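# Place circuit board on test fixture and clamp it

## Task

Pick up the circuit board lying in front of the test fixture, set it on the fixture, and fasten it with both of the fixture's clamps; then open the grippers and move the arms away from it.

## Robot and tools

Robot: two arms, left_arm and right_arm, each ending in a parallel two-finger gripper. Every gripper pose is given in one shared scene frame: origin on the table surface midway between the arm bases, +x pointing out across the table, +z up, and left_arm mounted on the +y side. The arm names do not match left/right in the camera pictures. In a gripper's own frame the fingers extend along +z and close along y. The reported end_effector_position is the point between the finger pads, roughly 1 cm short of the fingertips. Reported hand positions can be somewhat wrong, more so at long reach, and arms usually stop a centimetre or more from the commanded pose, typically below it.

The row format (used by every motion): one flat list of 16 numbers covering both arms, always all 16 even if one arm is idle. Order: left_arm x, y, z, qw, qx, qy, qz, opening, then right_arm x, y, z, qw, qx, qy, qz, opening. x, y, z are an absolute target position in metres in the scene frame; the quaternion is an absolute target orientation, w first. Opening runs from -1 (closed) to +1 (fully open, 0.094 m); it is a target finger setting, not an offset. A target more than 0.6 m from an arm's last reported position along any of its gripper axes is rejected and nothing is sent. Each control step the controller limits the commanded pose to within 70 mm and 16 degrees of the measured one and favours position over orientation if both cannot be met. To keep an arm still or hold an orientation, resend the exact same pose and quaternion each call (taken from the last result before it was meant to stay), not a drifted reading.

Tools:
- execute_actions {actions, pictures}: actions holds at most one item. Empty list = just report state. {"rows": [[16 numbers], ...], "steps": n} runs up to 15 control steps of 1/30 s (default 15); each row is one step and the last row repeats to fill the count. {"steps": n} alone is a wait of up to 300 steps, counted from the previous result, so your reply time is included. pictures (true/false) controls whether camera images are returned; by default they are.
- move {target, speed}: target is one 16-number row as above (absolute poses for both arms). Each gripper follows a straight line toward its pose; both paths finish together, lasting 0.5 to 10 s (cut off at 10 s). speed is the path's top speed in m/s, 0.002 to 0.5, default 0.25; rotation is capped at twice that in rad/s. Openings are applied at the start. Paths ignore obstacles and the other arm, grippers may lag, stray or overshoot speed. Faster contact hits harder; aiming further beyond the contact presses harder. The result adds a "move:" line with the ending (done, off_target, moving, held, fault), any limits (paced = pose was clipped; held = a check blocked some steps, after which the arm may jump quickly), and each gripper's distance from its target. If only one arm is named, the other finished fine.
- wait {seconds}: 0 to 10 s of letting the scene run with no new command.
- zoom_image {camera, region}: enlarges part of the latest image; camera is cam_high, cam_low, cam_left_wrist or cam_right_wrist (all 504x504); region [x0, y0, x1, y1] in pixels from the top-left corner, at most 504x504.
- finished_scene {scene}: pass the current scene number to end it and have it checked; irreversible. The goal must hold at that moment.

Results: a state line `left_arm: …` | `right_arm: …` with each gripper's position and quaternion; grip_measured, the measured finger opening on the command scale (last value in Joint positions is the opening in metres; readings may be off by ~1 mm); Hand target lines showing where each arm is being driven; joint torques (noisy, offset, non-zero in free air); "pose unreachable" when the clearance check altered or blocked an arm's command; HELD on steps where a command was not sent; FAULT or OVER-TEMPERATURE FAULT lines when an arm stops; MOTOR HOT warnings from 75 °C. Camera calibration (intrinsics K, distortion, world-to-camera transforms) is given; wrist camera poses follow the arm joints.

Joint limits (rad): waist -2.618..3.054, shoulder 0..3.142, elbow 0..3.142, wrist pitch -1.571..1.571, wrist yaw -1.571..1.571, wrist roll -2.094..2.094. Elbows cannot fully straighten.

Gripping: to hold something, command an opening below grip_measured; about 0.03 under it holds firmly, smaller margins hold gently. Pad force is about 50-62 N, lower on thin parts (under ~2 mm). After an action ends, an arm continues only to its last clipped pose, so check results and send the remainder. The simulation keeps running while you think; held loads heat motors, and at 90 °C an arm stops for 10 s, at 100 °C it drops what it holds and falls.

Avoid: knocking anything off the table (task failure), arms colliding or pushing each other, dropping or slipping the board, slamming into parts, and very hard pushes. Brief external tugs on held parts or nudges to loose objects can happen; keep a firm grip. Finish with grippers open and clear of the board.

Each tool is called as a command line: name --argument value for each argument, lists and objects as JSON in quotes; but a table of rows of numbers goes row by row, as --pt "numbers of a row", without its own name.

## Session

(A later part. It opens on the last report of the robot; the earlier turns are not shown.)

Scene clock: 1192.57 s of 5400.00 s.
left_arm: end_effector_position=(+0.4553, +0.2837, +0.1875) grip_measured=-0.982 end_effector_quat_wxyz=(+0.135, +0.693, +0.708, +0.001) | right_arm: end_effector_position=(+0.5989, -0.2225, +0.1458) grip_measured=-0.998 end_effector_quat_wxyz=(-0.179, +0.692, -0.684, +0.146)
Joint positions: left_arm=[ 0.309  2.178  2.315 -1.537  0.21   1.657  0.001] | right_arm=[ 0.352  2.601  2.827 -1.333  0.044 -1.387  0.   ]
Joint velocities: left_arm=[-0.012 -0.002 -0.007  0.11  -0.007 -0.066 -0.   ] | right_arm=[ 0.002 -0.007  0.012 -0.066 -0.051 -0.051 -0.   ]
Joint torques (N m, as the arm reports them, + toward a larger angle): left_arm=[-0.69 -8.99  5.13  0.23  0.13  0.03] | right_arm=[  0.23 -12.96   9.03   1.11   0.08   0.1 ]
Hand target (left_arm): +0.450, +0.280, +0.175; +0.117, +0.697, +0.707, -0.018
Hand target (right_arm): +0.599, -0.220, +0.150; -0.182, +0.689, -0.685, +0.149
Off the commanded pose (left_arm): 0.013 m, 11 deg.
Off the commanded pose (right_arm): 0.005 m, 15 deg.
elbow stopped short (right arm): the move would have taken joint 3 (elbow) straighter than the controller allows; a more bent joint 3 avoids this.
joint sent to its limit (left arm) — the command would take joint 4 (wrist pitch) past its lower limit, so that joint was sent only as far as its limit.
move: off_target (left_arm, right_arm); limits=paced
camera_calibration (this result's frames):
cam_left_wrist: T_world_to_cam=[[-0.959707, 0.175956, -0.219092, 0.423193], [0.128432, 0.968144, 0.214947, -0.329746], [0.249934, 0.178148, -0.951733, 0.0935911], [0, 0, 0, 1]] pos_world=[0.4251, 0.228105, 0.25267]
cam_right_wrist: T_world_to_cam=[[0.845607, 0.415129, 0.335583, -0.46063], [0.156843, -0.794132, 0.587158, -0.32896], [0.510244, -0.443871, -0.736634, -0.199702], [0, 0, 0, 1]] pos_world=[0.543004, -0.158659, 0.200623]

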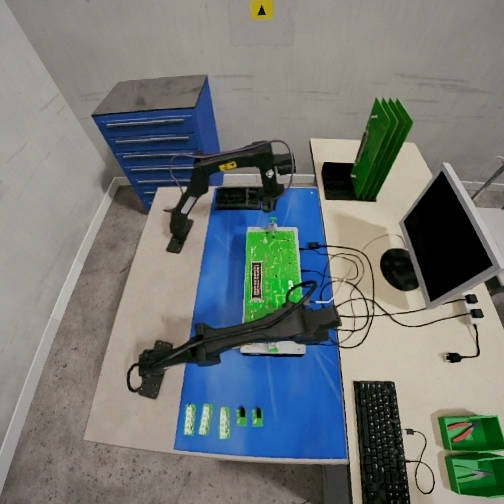

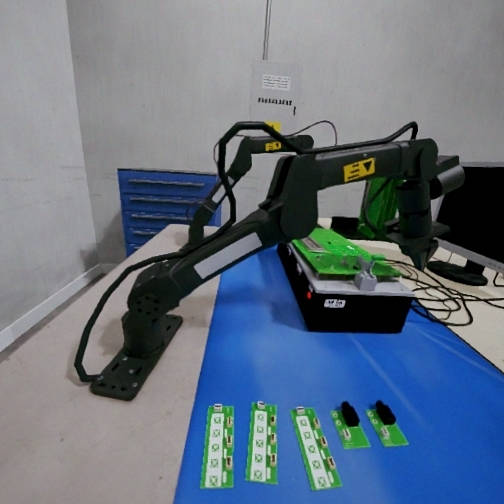

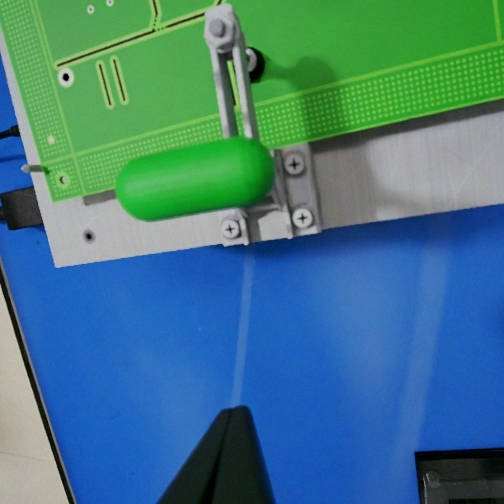

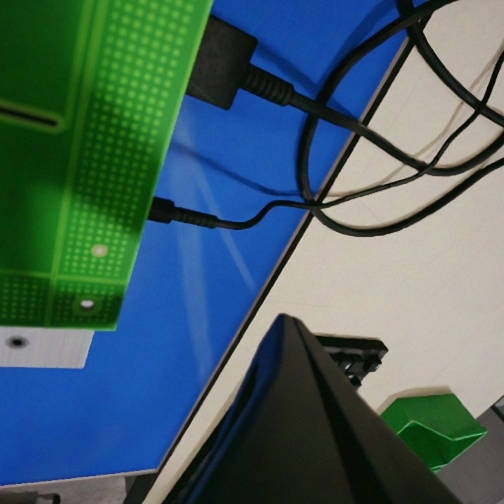

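move --target '[0.435,0.17,0.22,0.07,0.70,0.70,-0.07,-1,0.60,-0.22,0.13,-0.07,0.70,-0.70,0.07,-1]'

move --target '[0.435,0.18,0.16,0.07,0.70,0.70,-0.07,-1,0.60,-0.22,0.13,-0.07,0.70,-0.70,0.07,-1]' --speed 0.1

move --target '[0.435,0.29,0.155,0.07,0.70,0.70,-0.07,-1,0.60,-0.22,0.125,-0.07,0.70,-0.70,0.07,-1]' --speed 0.08

Scene clock: 1201.97 s of 5400.00 s.
left_arm: end_effector_position=(+0.4399, +0.1694, +0.2174) grip_measured=-0.982 end_effector_quat_wxyz=(+0.154, +0.698, +0.700, -0.005) | right_arm: end_effector_position=(+0.5989, -0.2225, +0.1255) grip_measured=-0.998 end_effector_quat_wxyz=(-0.164, +0.695, -0.687, +0.135)
Joint positions: left_arm=[ 0.043  2.106  2.315 -1.536  0.192  1.405  0.001] | right_arm=[ 0.352  2.637  2.827 -1.335  0.044 -1.385  0.   ]
Joint velocities: left_arm=[ 0.007 -0.012 -0.032 -0.022 -0.037 -0.022 -0.   ] | right_arm=[ 0.012  0.007 -0.007 -0.051 -0.007  0.037  0.   ]
Joint torques (N m, as the arm reports them, + toward a larger angle): left_arm=[ 0.87 -9.3   7.09  0.39  0.25 -0.12] | right_arm=[  0.2  -13.21   9.06   1.04   0.06   0.1 ]
Hand target (left_arm): +0.437, +0.169, +0.220; +0.155, +0.692, +0.705, -0.015
Hand target (right_arm): +0.599, -0.220, +0.130; -0.167, +0.692, -0.688, +0.138
Off the commanded pose (left_arm): 0.006 m, 12 deg.
Off the commanded pose (right_arm): 0.005 m, 13 deg.
elbow stopped short (right arm): the move would have taken joint 3 (elbow) straighter than the controller allows; a more bent joint 3 avoids this.
joint sent to its limit (left arm) — the command would take joint 4 (wrist pitch) past its lower limit, so that joint was sent only as far as its limit.
After step 90, 5.13 s passed at rest.
move: off_target (left_arm, right_arm)
camera_calibration (this result's frames):
cam_left_wrist: T_world_to_cam=[[-0.950953, 0.187273, -0.246204, 0.435178], [0.143575, 0.972204, 0.184947, -0.224292], [0.273996, 0.140527, -0.951409, 0.141952], [0, 0, 0, 1]] pos_world=[0.407142, 0.116613, 0.283679]
cam_right_wrist: T_world_to_cam=[[0.858232, 0.415889, 0.300791, -0.456857], [0.177443, -0.790317, 0.586441, -0.328467], [0.481615, -0.449929, -0.752071, -0.196884], [0, 0, 0, 1]] pos_world=[0.545195, -0.158176, 0.181974]

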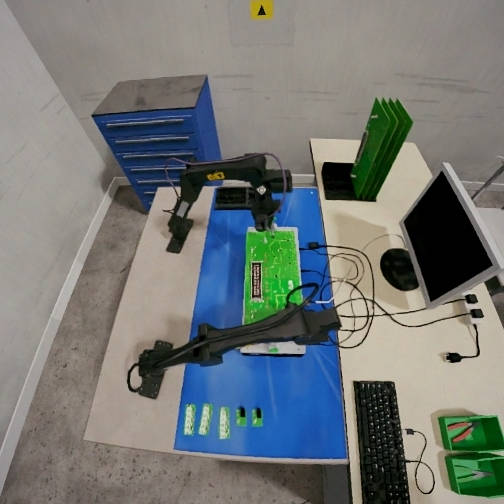

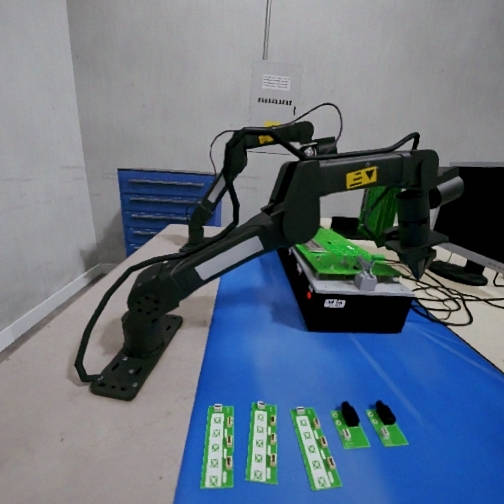

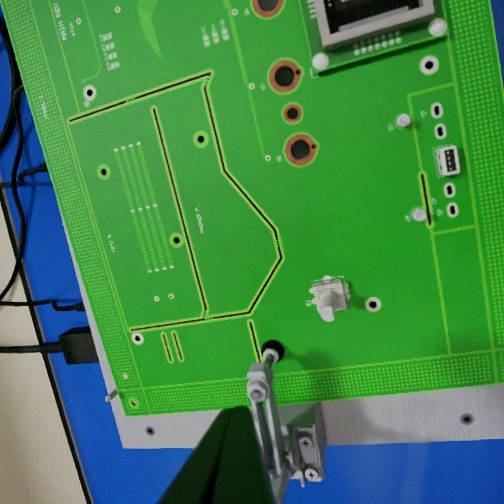

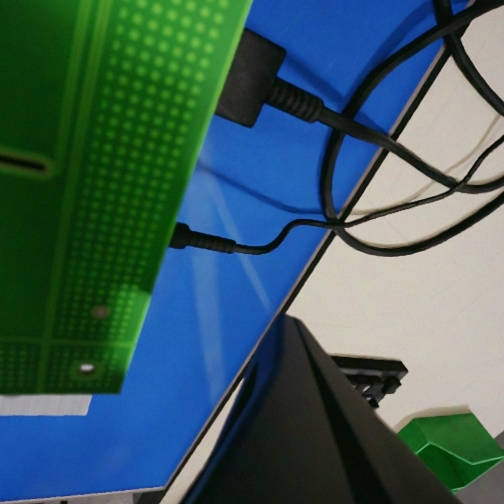

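Scene clock: 1203.47 s of 5400.00 s.
left_arm: end_effector_position=(+0.4400, +0.1782, +0.1711) grip_measured=-0.982 end_effector_quat_wxyz=(+0.105, +0.703, +0.702, -0.040) | right_arm: end_effector_position=(+0.5984, -0.2226, +0.1253) grip_measured=-0.998 end_effector_quat_wxyz=(-0.163, +0.695, -0.687, +0.135)
Joint positions: left_arm=[ 0.063  2.183  2.266 -1.536  0.192  1.441  0.001] | right_arm=[ 0.352  2.637  2.827 -1.338  0.044 -1.385  0.   ]
Joint velocities: left_arm=[ 0.017 -0.007  0.012 -0.007 -0.037 -0.037  0.001] | right_arm=[ 0.007 -0.002 -0.017  0.066 -0.066 -0.051  0.   ]
Joint torques (N m, as the arm reports them, + toward a larger angle): left_arm=[ 0.69 -9.12  5.27  0.15  0.23  0.06] | right_arm=[  0.19 -13.19   9.06   1.08   0.06   0.1 ]
Hand target (left_arm): +0.434, +0.180, +0.160; +0.088, +0.702, +0.704, -0.060
Hand target (right_arm): +0.599, -0.220, +0.130; -0.168, +0.692, -0.688, +0.138
Off the commanded pose (left_arm): 0.012 m, 5 deg.
Off the commanded pose (right_arm): 0.006 m, 13 deg.
elbow stopped short (right arm): the move would have taken joint 3 (elbow) straighter than the controller allows; a more bent joint 3 avoids this.
joint sent to its limit (left arm) — the command would take joint 4 (wrist pitch) past its lower limit, so that joint was sent only as far as its limit.
move: off_target (left_arm, right_arm)
camera_calibration (this result's frames):
cam_left_wrist: T_world_to_cam=[[-0.970396, 0.205264, -0.127276, 0.407227], [0.179793, 0.965806, 0.186798, -0.239402], [0.161267, 0.158385, -0.974119, 0.146935], [0, 0, 0, 1]] pos_world=[0.414518, 0.124355, 0.239682]
cam_right_wrist: T_world_to_cam=[[0.858903, 0.416029, 0.298673, -0.456412], [0.178757, -0.790042, 0.586413, -0.329045], [0.479929, -0.450282, -0.752937, -0.195825], [0, 0, 0, 1]] pos_world=[0.544815, -0.158255, 0.18183]

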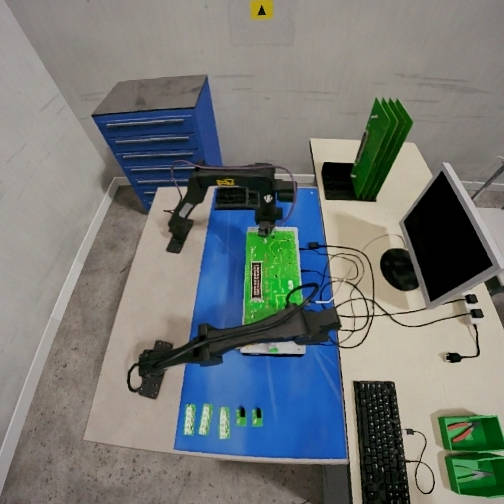

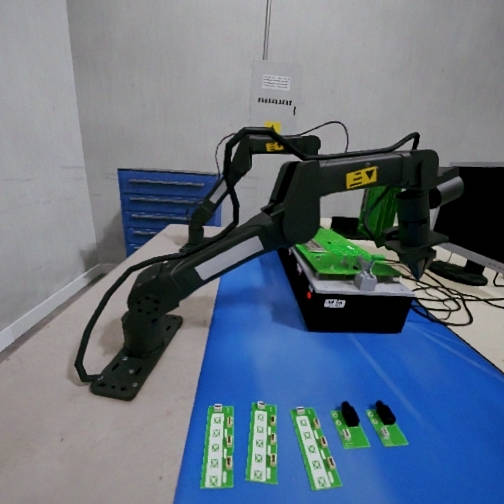

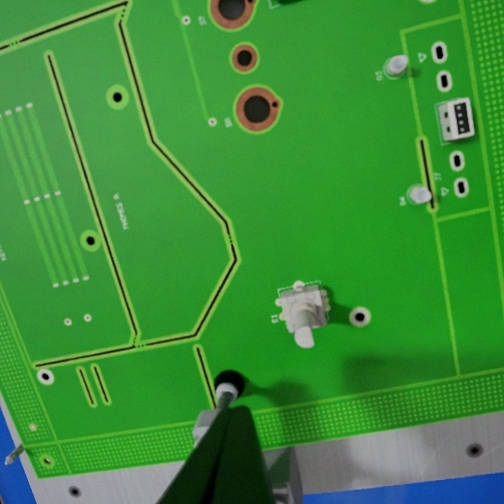

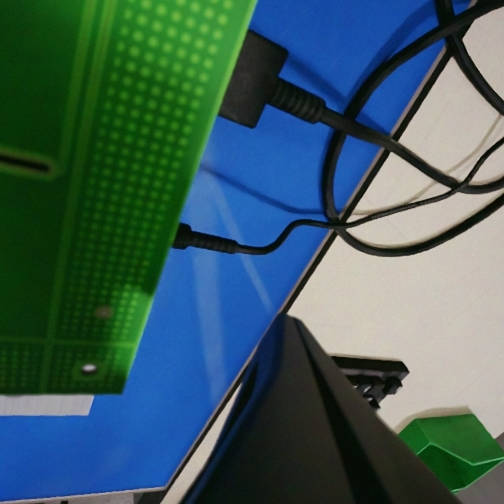

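Scene clock: 1205.27 s of 5400.00 s.
left_arm: end_effector_position=(+0.4381, +0.2888, +0.1683) grip_measured=-0.983 end_effector_quat_wxyz=(+0.108, +0.700, +0.705, -0.026) | right_arm: end_effector_position=(+0.5979, -0.2228, +0.1251) grip_measured=-0.998 end_effector_quat_wxyz=(-0.162, +0.695, -0.688, +0.134)
Joint positions: left_arm=[ 0.323  2.16   2.217 -1.537  0.203  1.696  0.001] | right_arm=[ 0.352  2.637  2.827 -1.34   0.044 -1.384  0.   ]
Joint velocities: left_arm=[-0.002 -0.002 -0.002  0.051  0.037  0.007 -0.   ] | right_arm=[ 0.002  0.012 -0.012  0.007 -0.037 -0.051 -0.   ]
Joint torques (N m, as the arm reports them, + toward a larger angle): left_arm=[ 0.53 -8.61  5.15  0.16  0.15 -0.03] | right_arm=[  0.19 -12.48   9.05   1.09   0.05   0.09]
Hand target (left_arm): +0.432, +0.290, +0.155; +0.091, +0.701, +0.706, -0.046
Hand target (right_arm): +0.599, -0.220, +0.125; -0.164, +0.693, -0.689, +0.135
Off the commanded pose (left_arm): 0.014 m, 7 deg.
Off the commanded pose (right_arm): 0.003 m, 13 deg.
elbow stopped short (right arm): the move would have taken joint 3 (elbow) straighter than the controller allows; a more bent joint 3 avoids this.
joint sent to its limit (left arm) — the command would take joint 4 (wrist pitch) past its lower limit, so that joint was sent only as far as its limit.
move: off_target (left_arm, right_arm)
camera_calibration (this result's frames):
cam_left_wrist: T_world_to_cam=[[-0.969136, 0.197525, -0.147507, 0.387438], [0.165315, 0.964587, 0.205532, -0.341862], [0.182881, 0.174804, -0.96747, 0.111667], [0, 0, 0, 1]] pos_world=[0.411574, 0.233707, 0.235448]
cam_right_wrist: T_world_to_cam=[[0.859868, 0.415478, 0.296656, -0.456309], [0.17954, -0.790075, 0.586129, -0.329342], [0.477904, -0.450732, -0.753955, -0.194567], [0, 0, 0, 1]] pos_world=[0.54448, -0.158316, 0.181709]

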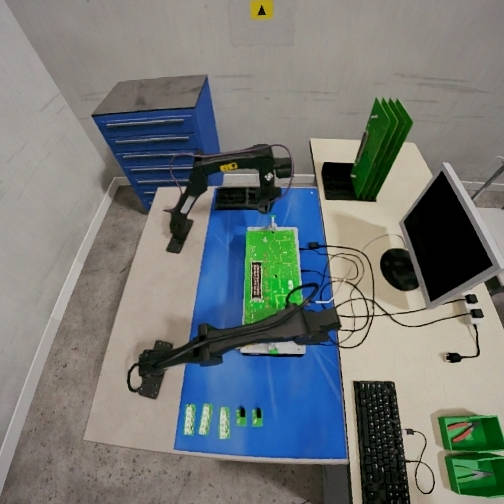

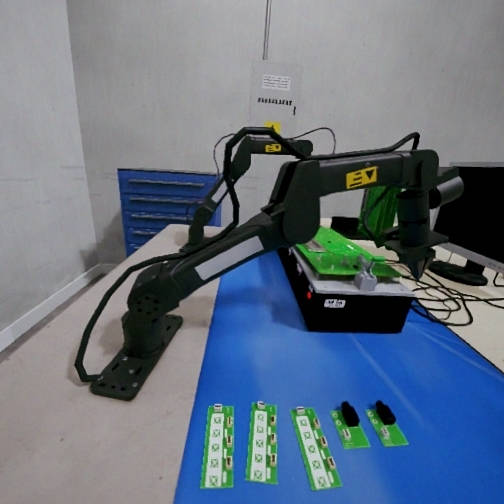

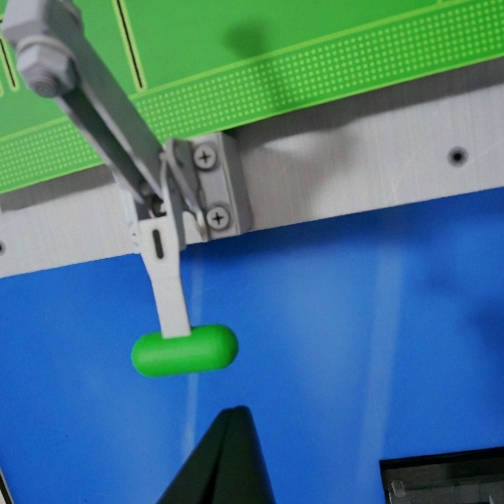

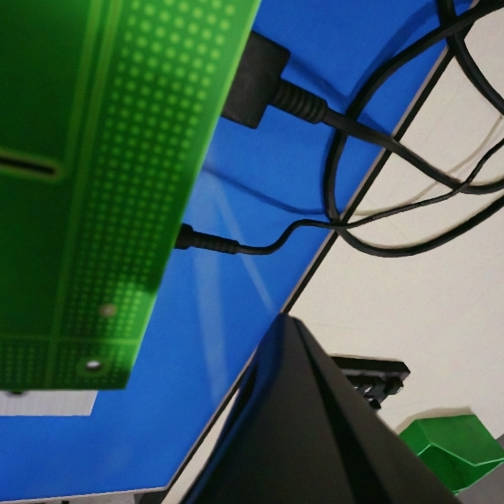

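move --target '[0.435,0.30,0.20,0.07,0.70,0.70,-0.07,-1,0.555,-0.205,0.128,-0.07,0.70,-0.70,0.07,-1]' --speed 0.03

Scene clock: 1213.93 s of 5400.00 s.
left_arm: end_effector_position=(+0.4368, +0.2981, +0.1853) grip_measured=-0.983 end_effector_quat_wxyz=(+0.121, +0.695, +0.709, -0.006) | right_arm: end_effector_position=(+0.5649, -0.2109, +0.1141) grip_measured=-0.998 end_effector_quat_wxyz=(-0.110, +0.700, -0.699, +0.101)
Joint positions: left_arm=[ 0.344  2.124  2.227 -1.538  0.202  1.698  0.001] | right_arm=[ 0.39   2.637  2.827 -1.468  0.06  -1.336  0.   ]
Joint velocities: left_arm=[-0.007  0.007 -0.017 -0.037  0.007  0.081 -0.001] | right_arm=[-0.017 -0.017 -0.002 -0.066 -0.022 -0.007 -0.001]
Joint torques (N m, as the arm reports them, + toward a larger angle): left_arm=[  0.71 -11.47   7.78   0.22   0.24   0.04] | right_arm=[  0.8  -14.87   8.84   0.47   0.01   0.13]
Hand target (left_arm): +0.435, +0.300, +0.200; +0.131, +0.694, +0.708, +0.003
Hand target (right_arm): +0.555, -0.205, +0.128; -0.110, +0.701, -0.698, +0.097
Off the commanded pose (left_arm): 0.015 m, 9 deg.
Off the commanded pose (right_arm): 0.018 m, 6 deg.
elbow stopped short (right arm): the move would have taken joint 3 (elbow) straighter than the controller allows; a more bent joint 3 avoids this.
joint sent to its limit (left arm) — the command would take joint 4 (wrist pitch) past its lower limit, so that joint was sent only as far as its limit.
After step 90, 1.47 s passed at rest.
move: off_target (left_arm, right_arm)
camera_calibration (this result's frames):
cam_left_wrist: T_world_to_cam=[[-0.965302, 0.180624, -0.188591, 0.397848], [0.137702, 0.965712, 0.220086, -0.34508], [0.221877, 0.186481, -0.957077, 0.104331], [0, 0, 0, 1]] pos_world=[0.408414, 0.241932, 0.25083]
cam_right_wrist: T_world_to_cam=[[0.894019, 0.411165, 0.177971, -0.436235], [0.242058, -0.777537, 0.580382, -0.339651], [0.377012, -0.475793, -0.794659, -0.125382], [0, 0, 0, 1]] pos_world=[0.519488, -0.144383, 0.175129]

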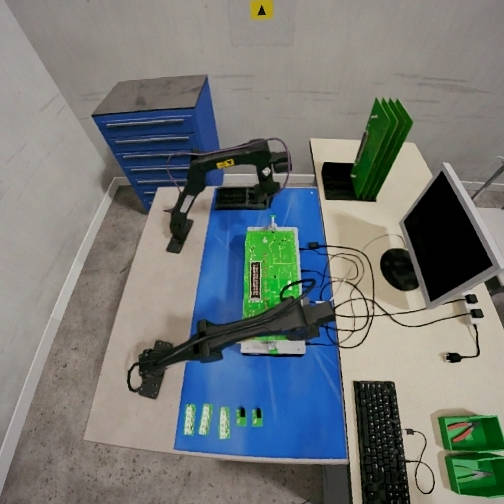

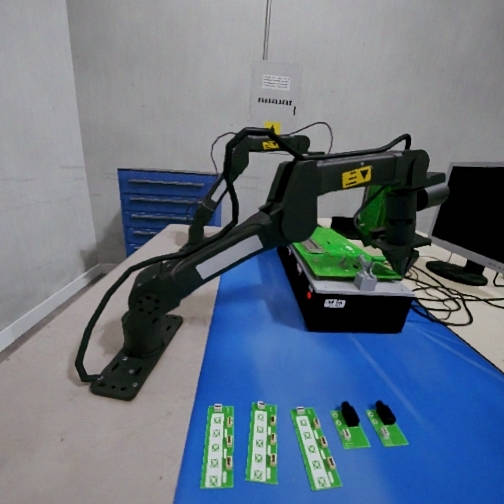

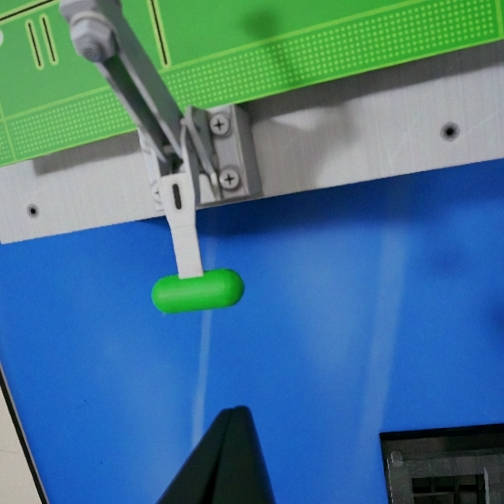

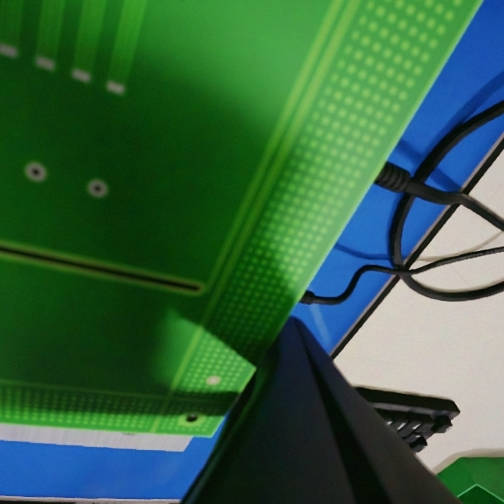

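move --target '[0.435,0.30,0.20,0.07,0.70,0.70,-0.07,-1,0.542,-0.213,0.135,-0.07,0.70,-0.70,0.07,-1]' --speed 0.015

Scene clock: 1222.70 s of 5400.00 s.
left_arm: end_effector_position=(+0.4368, +0.2981, +0.1853) grip_measured=-0.983 end_effector_quat_wxyz=(+0.121, +0.695, +0.709, -0.006) | right_arm: end_effector_position=(+0.5588, -0.2125, +0.1259) grip_measured=-0.999 end_effector_quat_wxyz=(-0.109, +0.700, -0.699, +0.101)
Joint positions: left_arm=[ 0.344  2.124  2.227 -1.538  0.202  1.698  0.001] | right_arm=[ 0.39   2.611  2.827 -1.494  0.06  -1.336  0.   ]
Joint velocities: left_arm=[-0.007 -0.032 -0.002 -0.081 -0.066  0.037 -0.001] | right_arm=[ 0.027 -0.012  0.007 -0.051 -0.007  0.007 -0.   ]
Joint torques (N m, as the arm reports them, + toward a larger angle): left_arm=[  0.81 -11.36   7.67   0.31   0.23   0.02] | right_arm=[  0.16 -15.41   6.67   0.3   -0.05   0.07]
Hand target (left_arm): +0.435, +0.300, +0.199; +0.131, +0.694, +0.708, +0.003
Hand target (right_arm): +0.543, -0.213, +0.135; -0.095, +0.702, -0.700, +0.087
Off the commanded pose (left_arm): 0.015 m, 9 deg.
Off the commanded pose (right_arm): 0.019 m, 6 deg.
joint sent to its limit (left arm) — the command would take joint 4 (wrist pitch) past its lower limit, so that joint was sent only as far as its limit.
joint sent to its limit (right arm) — the command would take joint 4 (wrist pitch) past its lower limit, so that joint was sent only as far as its limit.
After step 90, 0.03 s passed at rest.
move: off_target (left_arm, right_arm)
camera_calibration (this result's frames):
cam_left_wrist: T_world_to_cam=[[-0.965302, 0.180624, -0.188591, 0.397848], [0.137702, 0.965712, 0.220086, -0.34508], [0.221877, 0.186481, -0.957077, 0.104331], [0, 0, 0, 1]] pos_world=[0.408414, 0.241932, 0.25083]
cam_right_wrist: T_world_to_cam=[[0.894114, 0.411145, 0.177536, -0.432248], [0.242136, -0.777305, 0.580661, -0.346311], [0.376736, -0.47619, -0.794552, -0.114381], [0, 0, 0, 1]] pos_world=[0.513424, -0.145939, 0.186947]

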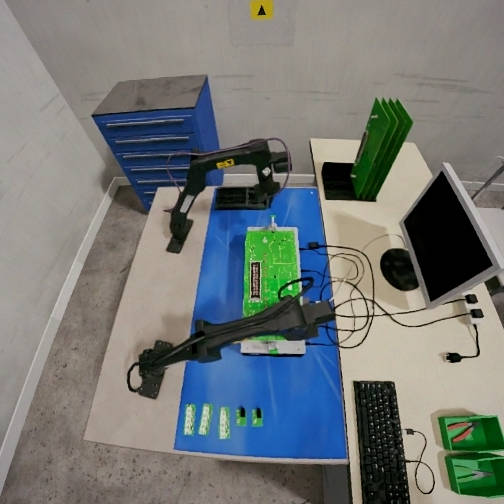

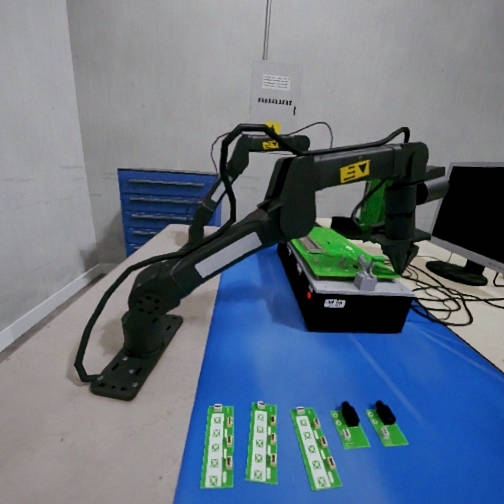

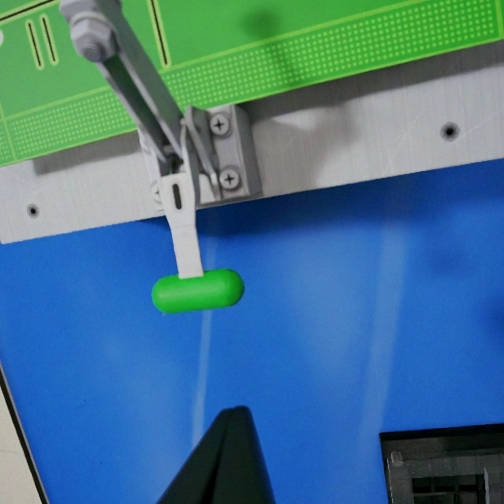

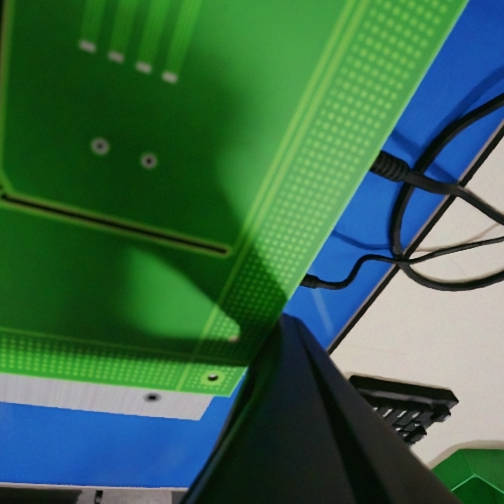

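move --target '[0.435,0.30,0.20,0.07,0.70,0.70,-0.07,-1,0.535,-0.213,0.132,-0.15,0.693,-0.69,0.135,-1]' --speed 0.015

Scene clock: 1231.57 s of 5400.00 s.
left_arm: end_effector_position=(+0.4368, +0.2981, +0.1853) grip_measured=-0.983 end_effector_quat_wxyz=(+0.121, +0.695, +0.709, -0.006) | right_arm: end_effector_position=(+0.5450, -0.2150, +0.1328) grip_measured=-0.999 end_effector_quat_wxyz=(-0.161, +0.691, -0.691, +0.139)
Joint positions: left_arm=[ 0.344  2.124  2.227 -1.538  0.202  1.698  0.001] | right_arm=[ 0.397  2.22   2.101 -1.029  0.074 -1.336  0.   ]
Joint velocities: left_arm=[ 0.012  0.002  0.007 -0.022 -0.007 -0.051 -0.   ] | right_arm=[ 0.002 -0.017 -0.007  0.007  0.007  0.007 -0.   ]
Joint torques (N m, as the arm reports them, + toward a larger angle): left_arm=[  0.9  -11.09   7.6    0.23   0.27   0.  ] | right_arm=[  0.53 -13.68   4.88   1.09   0.13   0.09]
Hand target (left_arm): +0.435, +0.300, +0.199; +0.131, +0.694, +0.708, +0.003
Hand target (right_arm): +0.535, -0.213, +0.132; -0.151, +0.694, -0.692, +0.134
Off the commanded pose (left_arm): 0.015 m, 9 deg.
Off the commanded pose (right_arm): 0.010 m, 1 deg.
joint sent to its limit (left arm) — the command would take joint 4 (wrist pitch) past its lower limit, so that joint was sent only as far as its limit.
After step 90, 0.17 s passed at rest.
move: off_target (left_arm)
camera_calibration (this result's frames):
cam_left_wrist: T_world_to_cam=[[-0.965302, 0.180624, -0.188591, 0.397848], [0.137702, 0.965712, 0.220086, -0.34508], [0.221877, 0.186481, -0.957077, 0.104331], [0, 0, 0, 1]] pos_world=[0.408414, 0.241932, 0.25083]
cam_right_wrist: T_world_to_cam=[[0.862946, 0.408023, 0.298063, -0.419852], [0.168019, -0.788017, 0.592283, -0.312357], [0.476544, -0.461027, -0.748572, -0.162131], [0, 0, 0, 1]] pos_world=[0.492054, -0.149579, 0.18878]

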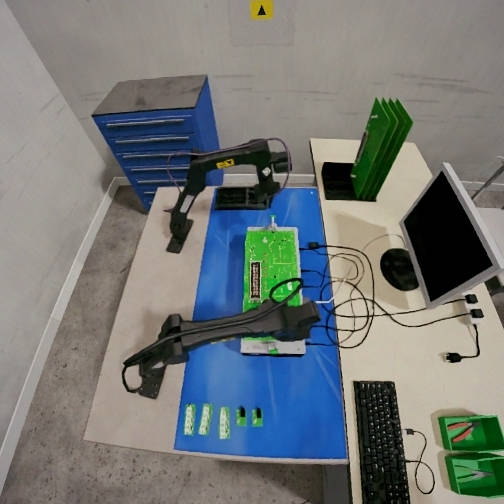

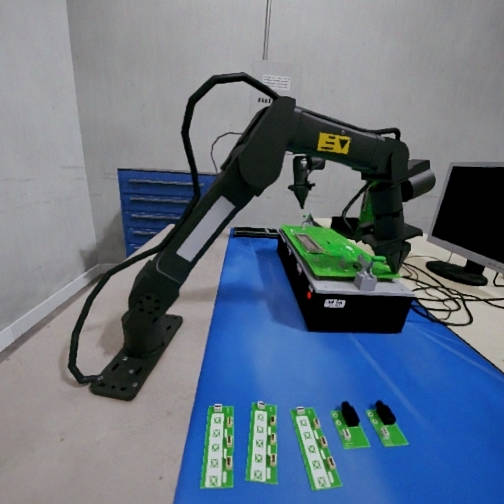

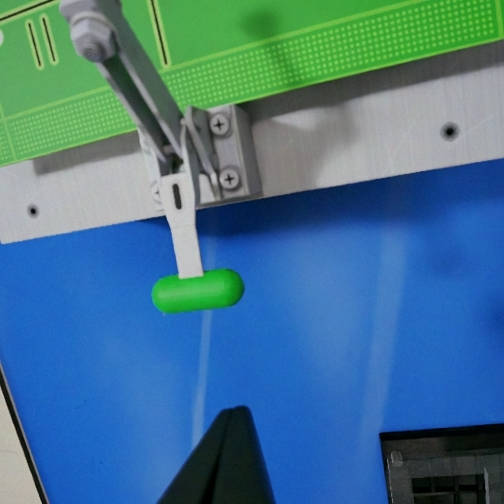

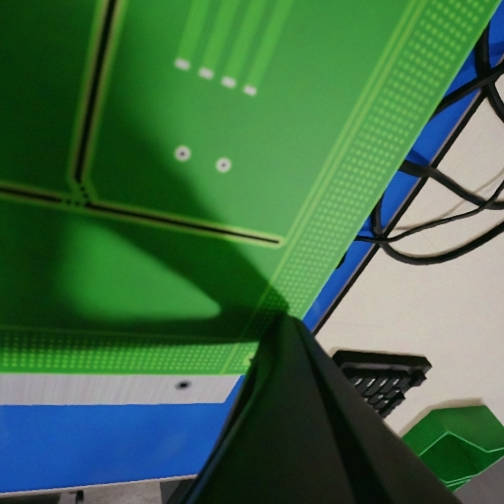

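move --target '[0.435,0.30,0.20,0.07,0.70,0.70,-0.07,-1,0.585,-0.213,0.14,-0.15,0.693,-0.69,0.135,-1]' --speed 0.05

move --target '[0.435,0.30,0.20,0.07,0.70,0.70,-0.07,-1,0.585,-0.213,0.118,-0.15,0.693,-0.69,0.135,-1]' --speed 0.05

zoom_image --camera "cam_low" --region '[270,200,430,320]'

Scene clock: 1243.00 s of 5400.00 s.
left_arm: end_effector_position=(+0.4368, +0.2981, +0.1853) grip_measured=-0.983 end_effector_quat_wxyz=(+0.121, +0.695, +0.709, -0.006) | right_arm: end_effector_position=(+0.5878, -0.2084, +0.1382) grip_measured=-0.999 end_effector_quat_wxyz=(-0.161, +0.692, -0.689, +0.142)
Joint positions: left_arm=[ 0.344  2.124  2.227 -1.538  0.202  1.698  0.001] | right_arm=[ 0.39   2.566  2.74  -1.319  0.074 -1.348  0.   ]
Joint velocities: left_arm=[-0.007 -0.012  0.002 -0.022 -0.081 -0.037 -0.   ] | right_arm=[-0.012  0.12   0.227 -0.168 -0.007  0.022  0.   ]
Joint torques (N m, as the arm reports them, + toward a larger angle): left_arm=[  0.96 -11.37   7.53   0.25   0.23   0.02] | right_arm=[ -0.49 -12.71   8.86   1.03   0.02  -0.03]
Hand target (left_arm): +0.435, +0.300, +0.199; +0.131, +0.694, +0.708, +0.003
Hand target (right_arm): +0.585, -0.213, +0.139; -0.154, +0.693, -0.690, +0.138
Off the commanded pose (left_arm): 0.015 m, 9 deg.
Off the commanded pose (right_arm): 0.006 m, 1 deg.
joint sent to its limit (left arm) — the command would take joint 4 (wrist pitch) past its lower limit, so that joint was sent only as far as its limit.
After step 90, 6.57 s passed at rest.
move: off_target (left_arm)
camera_calibration (this result's frames):
cam_left_wrist: T_world_to_cam=[[-0.965302, 0.180624, -0.188591, 0.397848], [0.137702, 0.965712, 0.220086, -0.34508], [0.221877, 0.186481, -0.957077, 0.104331], [0, 0, 0, 1]] pos_world=[0.408414, 0.241932, 0.25083]
cam_right_wrist: T_world_to_cam=[[0.86012, 0.412142, 0.300555, -0.458896], [0.167759, -0.784996, 0.596354, -0.31733], [0.481717, -0.462515, -0.744331, -0.179369], [0, 0, 0, 1]] pos_world=[0.534345, -0.142933, 0.193654]

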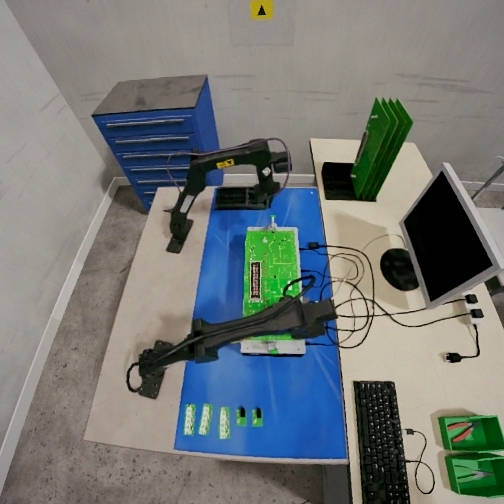

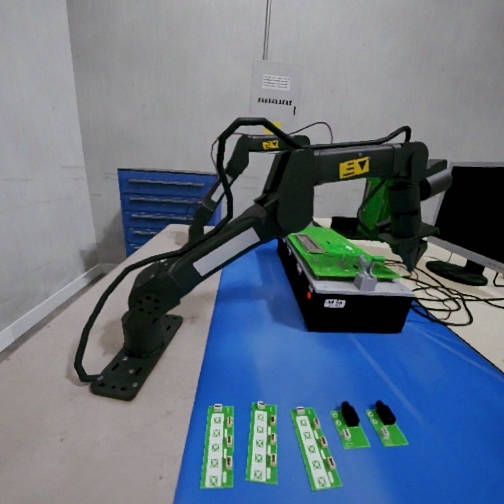

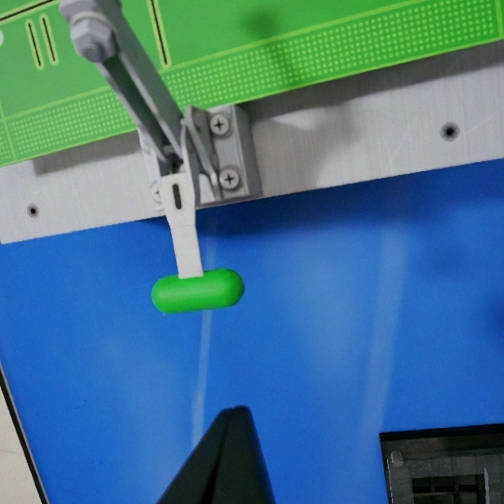

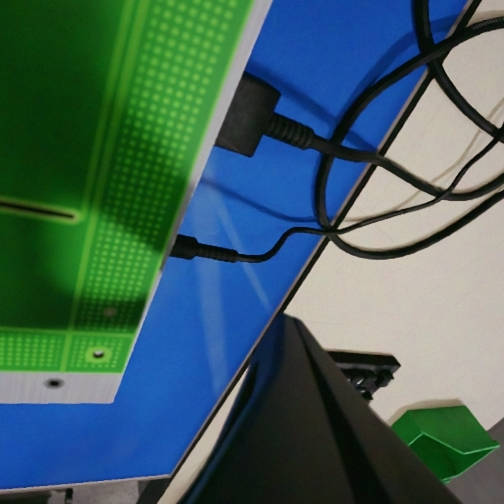

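Scene clock: 1244.87 s of 5400.00 s.
left_arm: end_effector_position=(+0.4368, +0.2981, +0.1853) grip_measured=-0.983 end_effector_quat_wxyz=(+0.121, +0.695, +0.709, -0.006) | right_arm: end_effector_position=(+0.5860, -0.2088, +0.1094) grip_measured=-0.999 end_effector_quat_wxyz=(-0.145, +0.696, -0.691, +0.132)
Joint positions: left_arm=[ 0.344  2.124  2.227 -1.538  0.202  1.698  0.001] | right_arm=[ 0.39   2.532  2.57  -1.22   0.074 -1.348  0.   ]
Joint velocities: left_arm=[ 0.012  0.012  0.007  0.007 -0.081 -0.022 -0.   ] | right_arm=[ 0.002 -0.007 -0.017  0.022  0.022 -0.081 -0.   ]
Joint torques (N m, as the arm reports them, + toward a larger angle): left_arm=[  0.87 -11.39   7.67   0.23   0.16   0.02] | right_arm=[ -0.57 -15.87   5.15   1.13   0.02  -0.03]
Hand target (left_arm): +0.435, +0.300, +0.199; +0.131, +0.694, +0.708, +0.003
Hand target (right_arm): +0.585, -0.213, +0.118; -0.149, +0.694, -0.691, +0.135
Off the commanded pose (left_arm): 0.015 m, 9 deg.
Off the commanded pose (right_arm): 0.010 m, 1 deg.
joint sent to its limit (left arm) — the command would take joint 4 (wrist pitch) past its lower limit, so that joint was sent only as far as its limit.
move: off_target (left_arm)
camera_calibration (this result's frames):
cam_left_wrist: T_world_to_cam=[[-0.965302, 0.180624, -0.188591, 0.397848], [0.137702, 0.965712, 0.220086, -0.34508], [0.221877, 0.186481, -0.957077, 0.104331], [0, 0, 0, 1]] pos_world=[0.408414, 0.241932, 0.25083]
cam_right_wrist: T_world_to_cam=[[0.870486, 0.414719, 0.26507, -0.45017], [0.189629, -0.77956, 0.596931, -0.311933], [0.454196, -0.469355, -0.757239, -0.184058], [0, 0, 0, 1]] pos_world=[0.534617, -0.142866, 0.166153]

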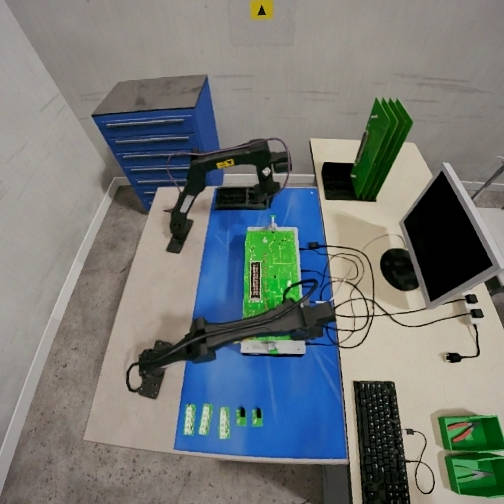

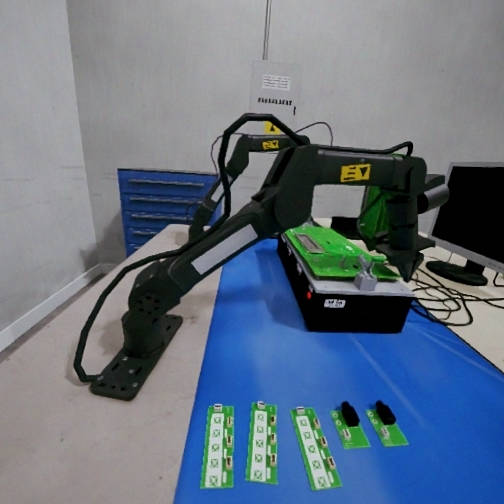

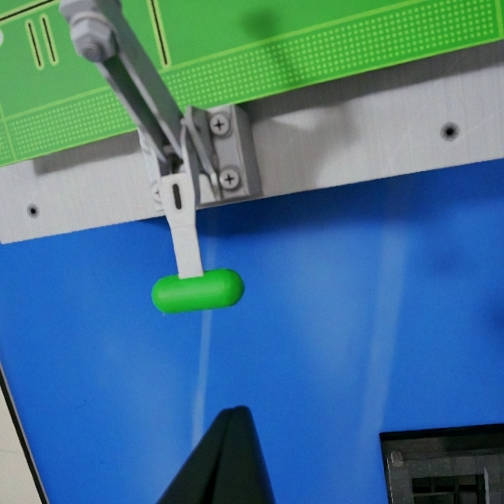

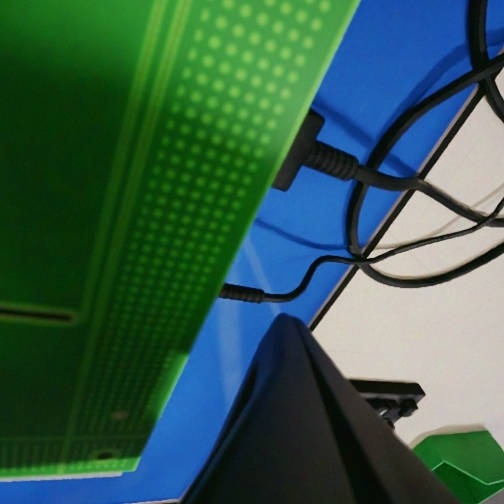

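Region (270, 200, 430, 320) of cam_low's 504x504 image, scaled by 3.150, with more detail than that image has; it fills the top 378 rows of this view, and the rest is white.

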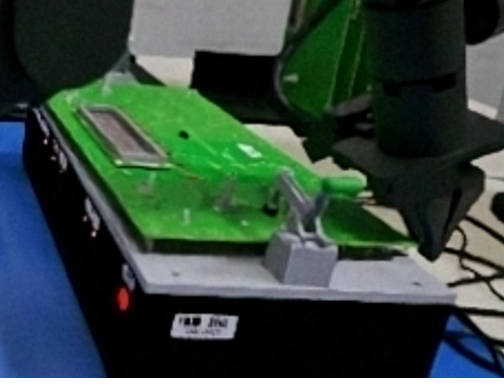

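move --target '[0.435,0.30,0.20,0.07,0.70,0.70,-0.07,-1,0.56,-0.25,0.23,-0.15,0.693,-0.69,0.135,-1]' --speed 0.1

zoom_image --camera "cam_low" --region '[270,200,430,320]'

Scene clock: 1250.90 s of 5400.00 s.
left_arm: end_effector_position=(+0.4368, +0.2981, +0.1853) grip_measured=-0.983 end_effector_quat_wxyz=(+0.121, +0.695, +0.709, -0.006) | right_arm: end_effector_position=(+0.5632, -0.2477, +0.2152) grip_measured=-0.999 end_effector_quat_wxyz=(-0.179, +0.687, -0.685, +0.162)
Joint positions: left_arm=[ 0.344  2.124  2.227 -1.538  0.202  1.698  0.001] | right_arm=[ 0.326  2.447  2.83  -1.47   0.061 -1.409  0.   ]
Joint velocities: left_arm=[-0.002 -0.007 -0.012 -0.022  0.022 -0.037  0.   ] | right_arm=[-0.002  0.007 -0.012 -0.051  0.051 -0.022  0.001]
Joint torques (N m, as the arm reports them, + toward a larger angle): left_arm=[  0.75 -11.31   7.72   0.26   0.25   0.03] | right_arm=[ -0.73 -13.6    8.32   1.08  -0.09  -0.03]
Hand target (left_arm): +0.435, +0.300, +0.199; +0.131, +0.694, +0.708, +0.003
Hand target (right_arm): +0.560, -0.249, +0.230; -0.193, +0.686, -0.682, +0.166
Off the commanded pose (left_arm): 0.015 m, 9 deg.
Off the commanded pose (right_arm): 0.015 m, 5 deg.
elbow stopped short (right arm): the move would have taken joint 3 (elbow) straighter than the controller allows; a more bent joint 3 avoids this.
joint sent to its limit (left arm) — the command would take joint 4 (wrist pitch) past its lower limit, so that joint was sent only as far as its limit.
After step 90, 1.37 s passed at rest.
move: off_target (left_arm, right_arm)
camera_calibration (this result's frames):
cam_left_wrist: T_world_to_cam=[[-0.965302, 0.180624, -0.188591, 0.397848], [0.137702, 0.965712, 0.220086, -0.34508], [0.221877, 0.186481, -0.957077, 0.104331], [0, 0, 0, 1]] pos_world=[0.408414, 0.241932, 0.25083]
cam_right_wrist: T_world_to_cam=[[0.843644, 0.409811, 0.346871, -0.445934], [0.131243, -0.783869, 0.606898, -0.371371], [0.520615, -0.466481, -0.715091, -0.157554], [0, 0, 0, 1]] pos_world=[0.506975, -0.181853, 0.267401]

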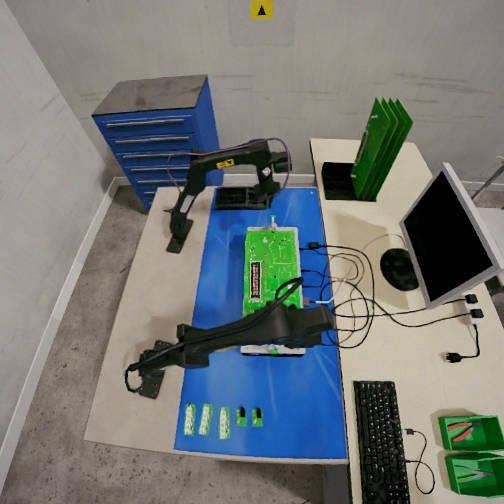

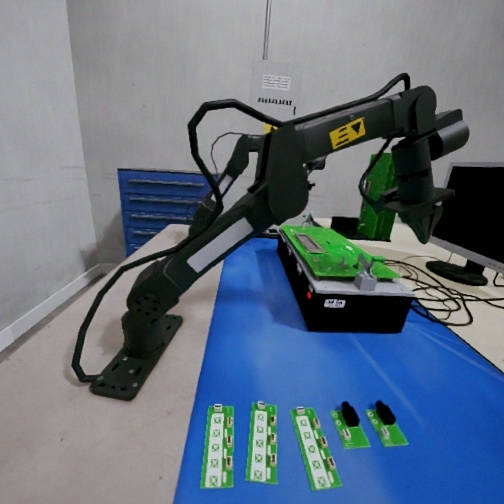

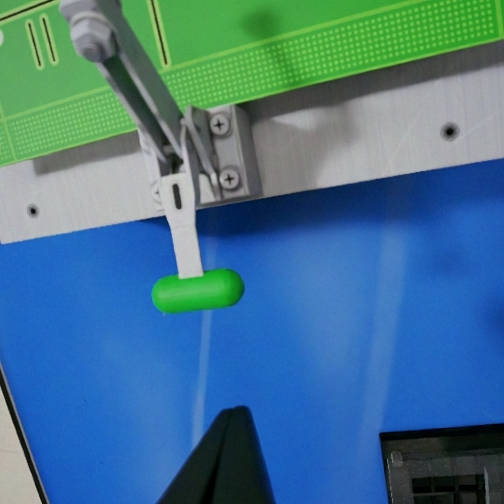

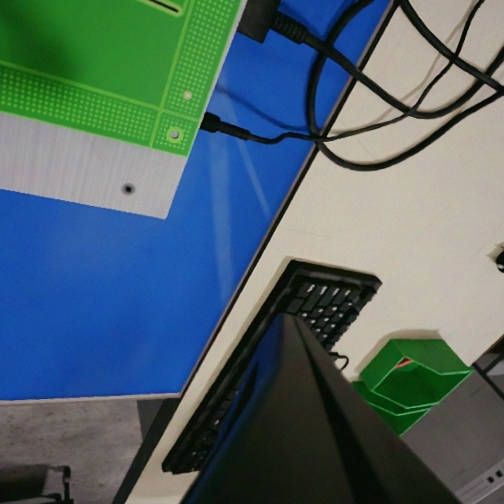

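Region (270, 200, 430, 320) of cam_low's 504x504 image, scaled by 3.150, with more detail than that image has; it fills the top 378 rows of this view, and the rest is white.

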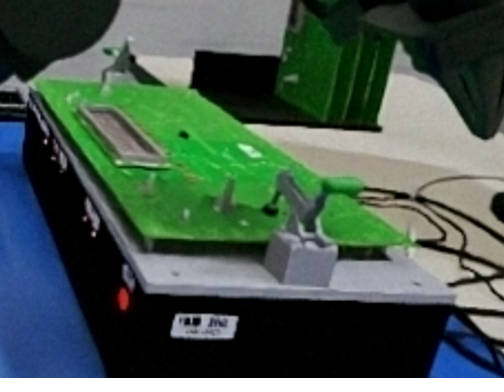

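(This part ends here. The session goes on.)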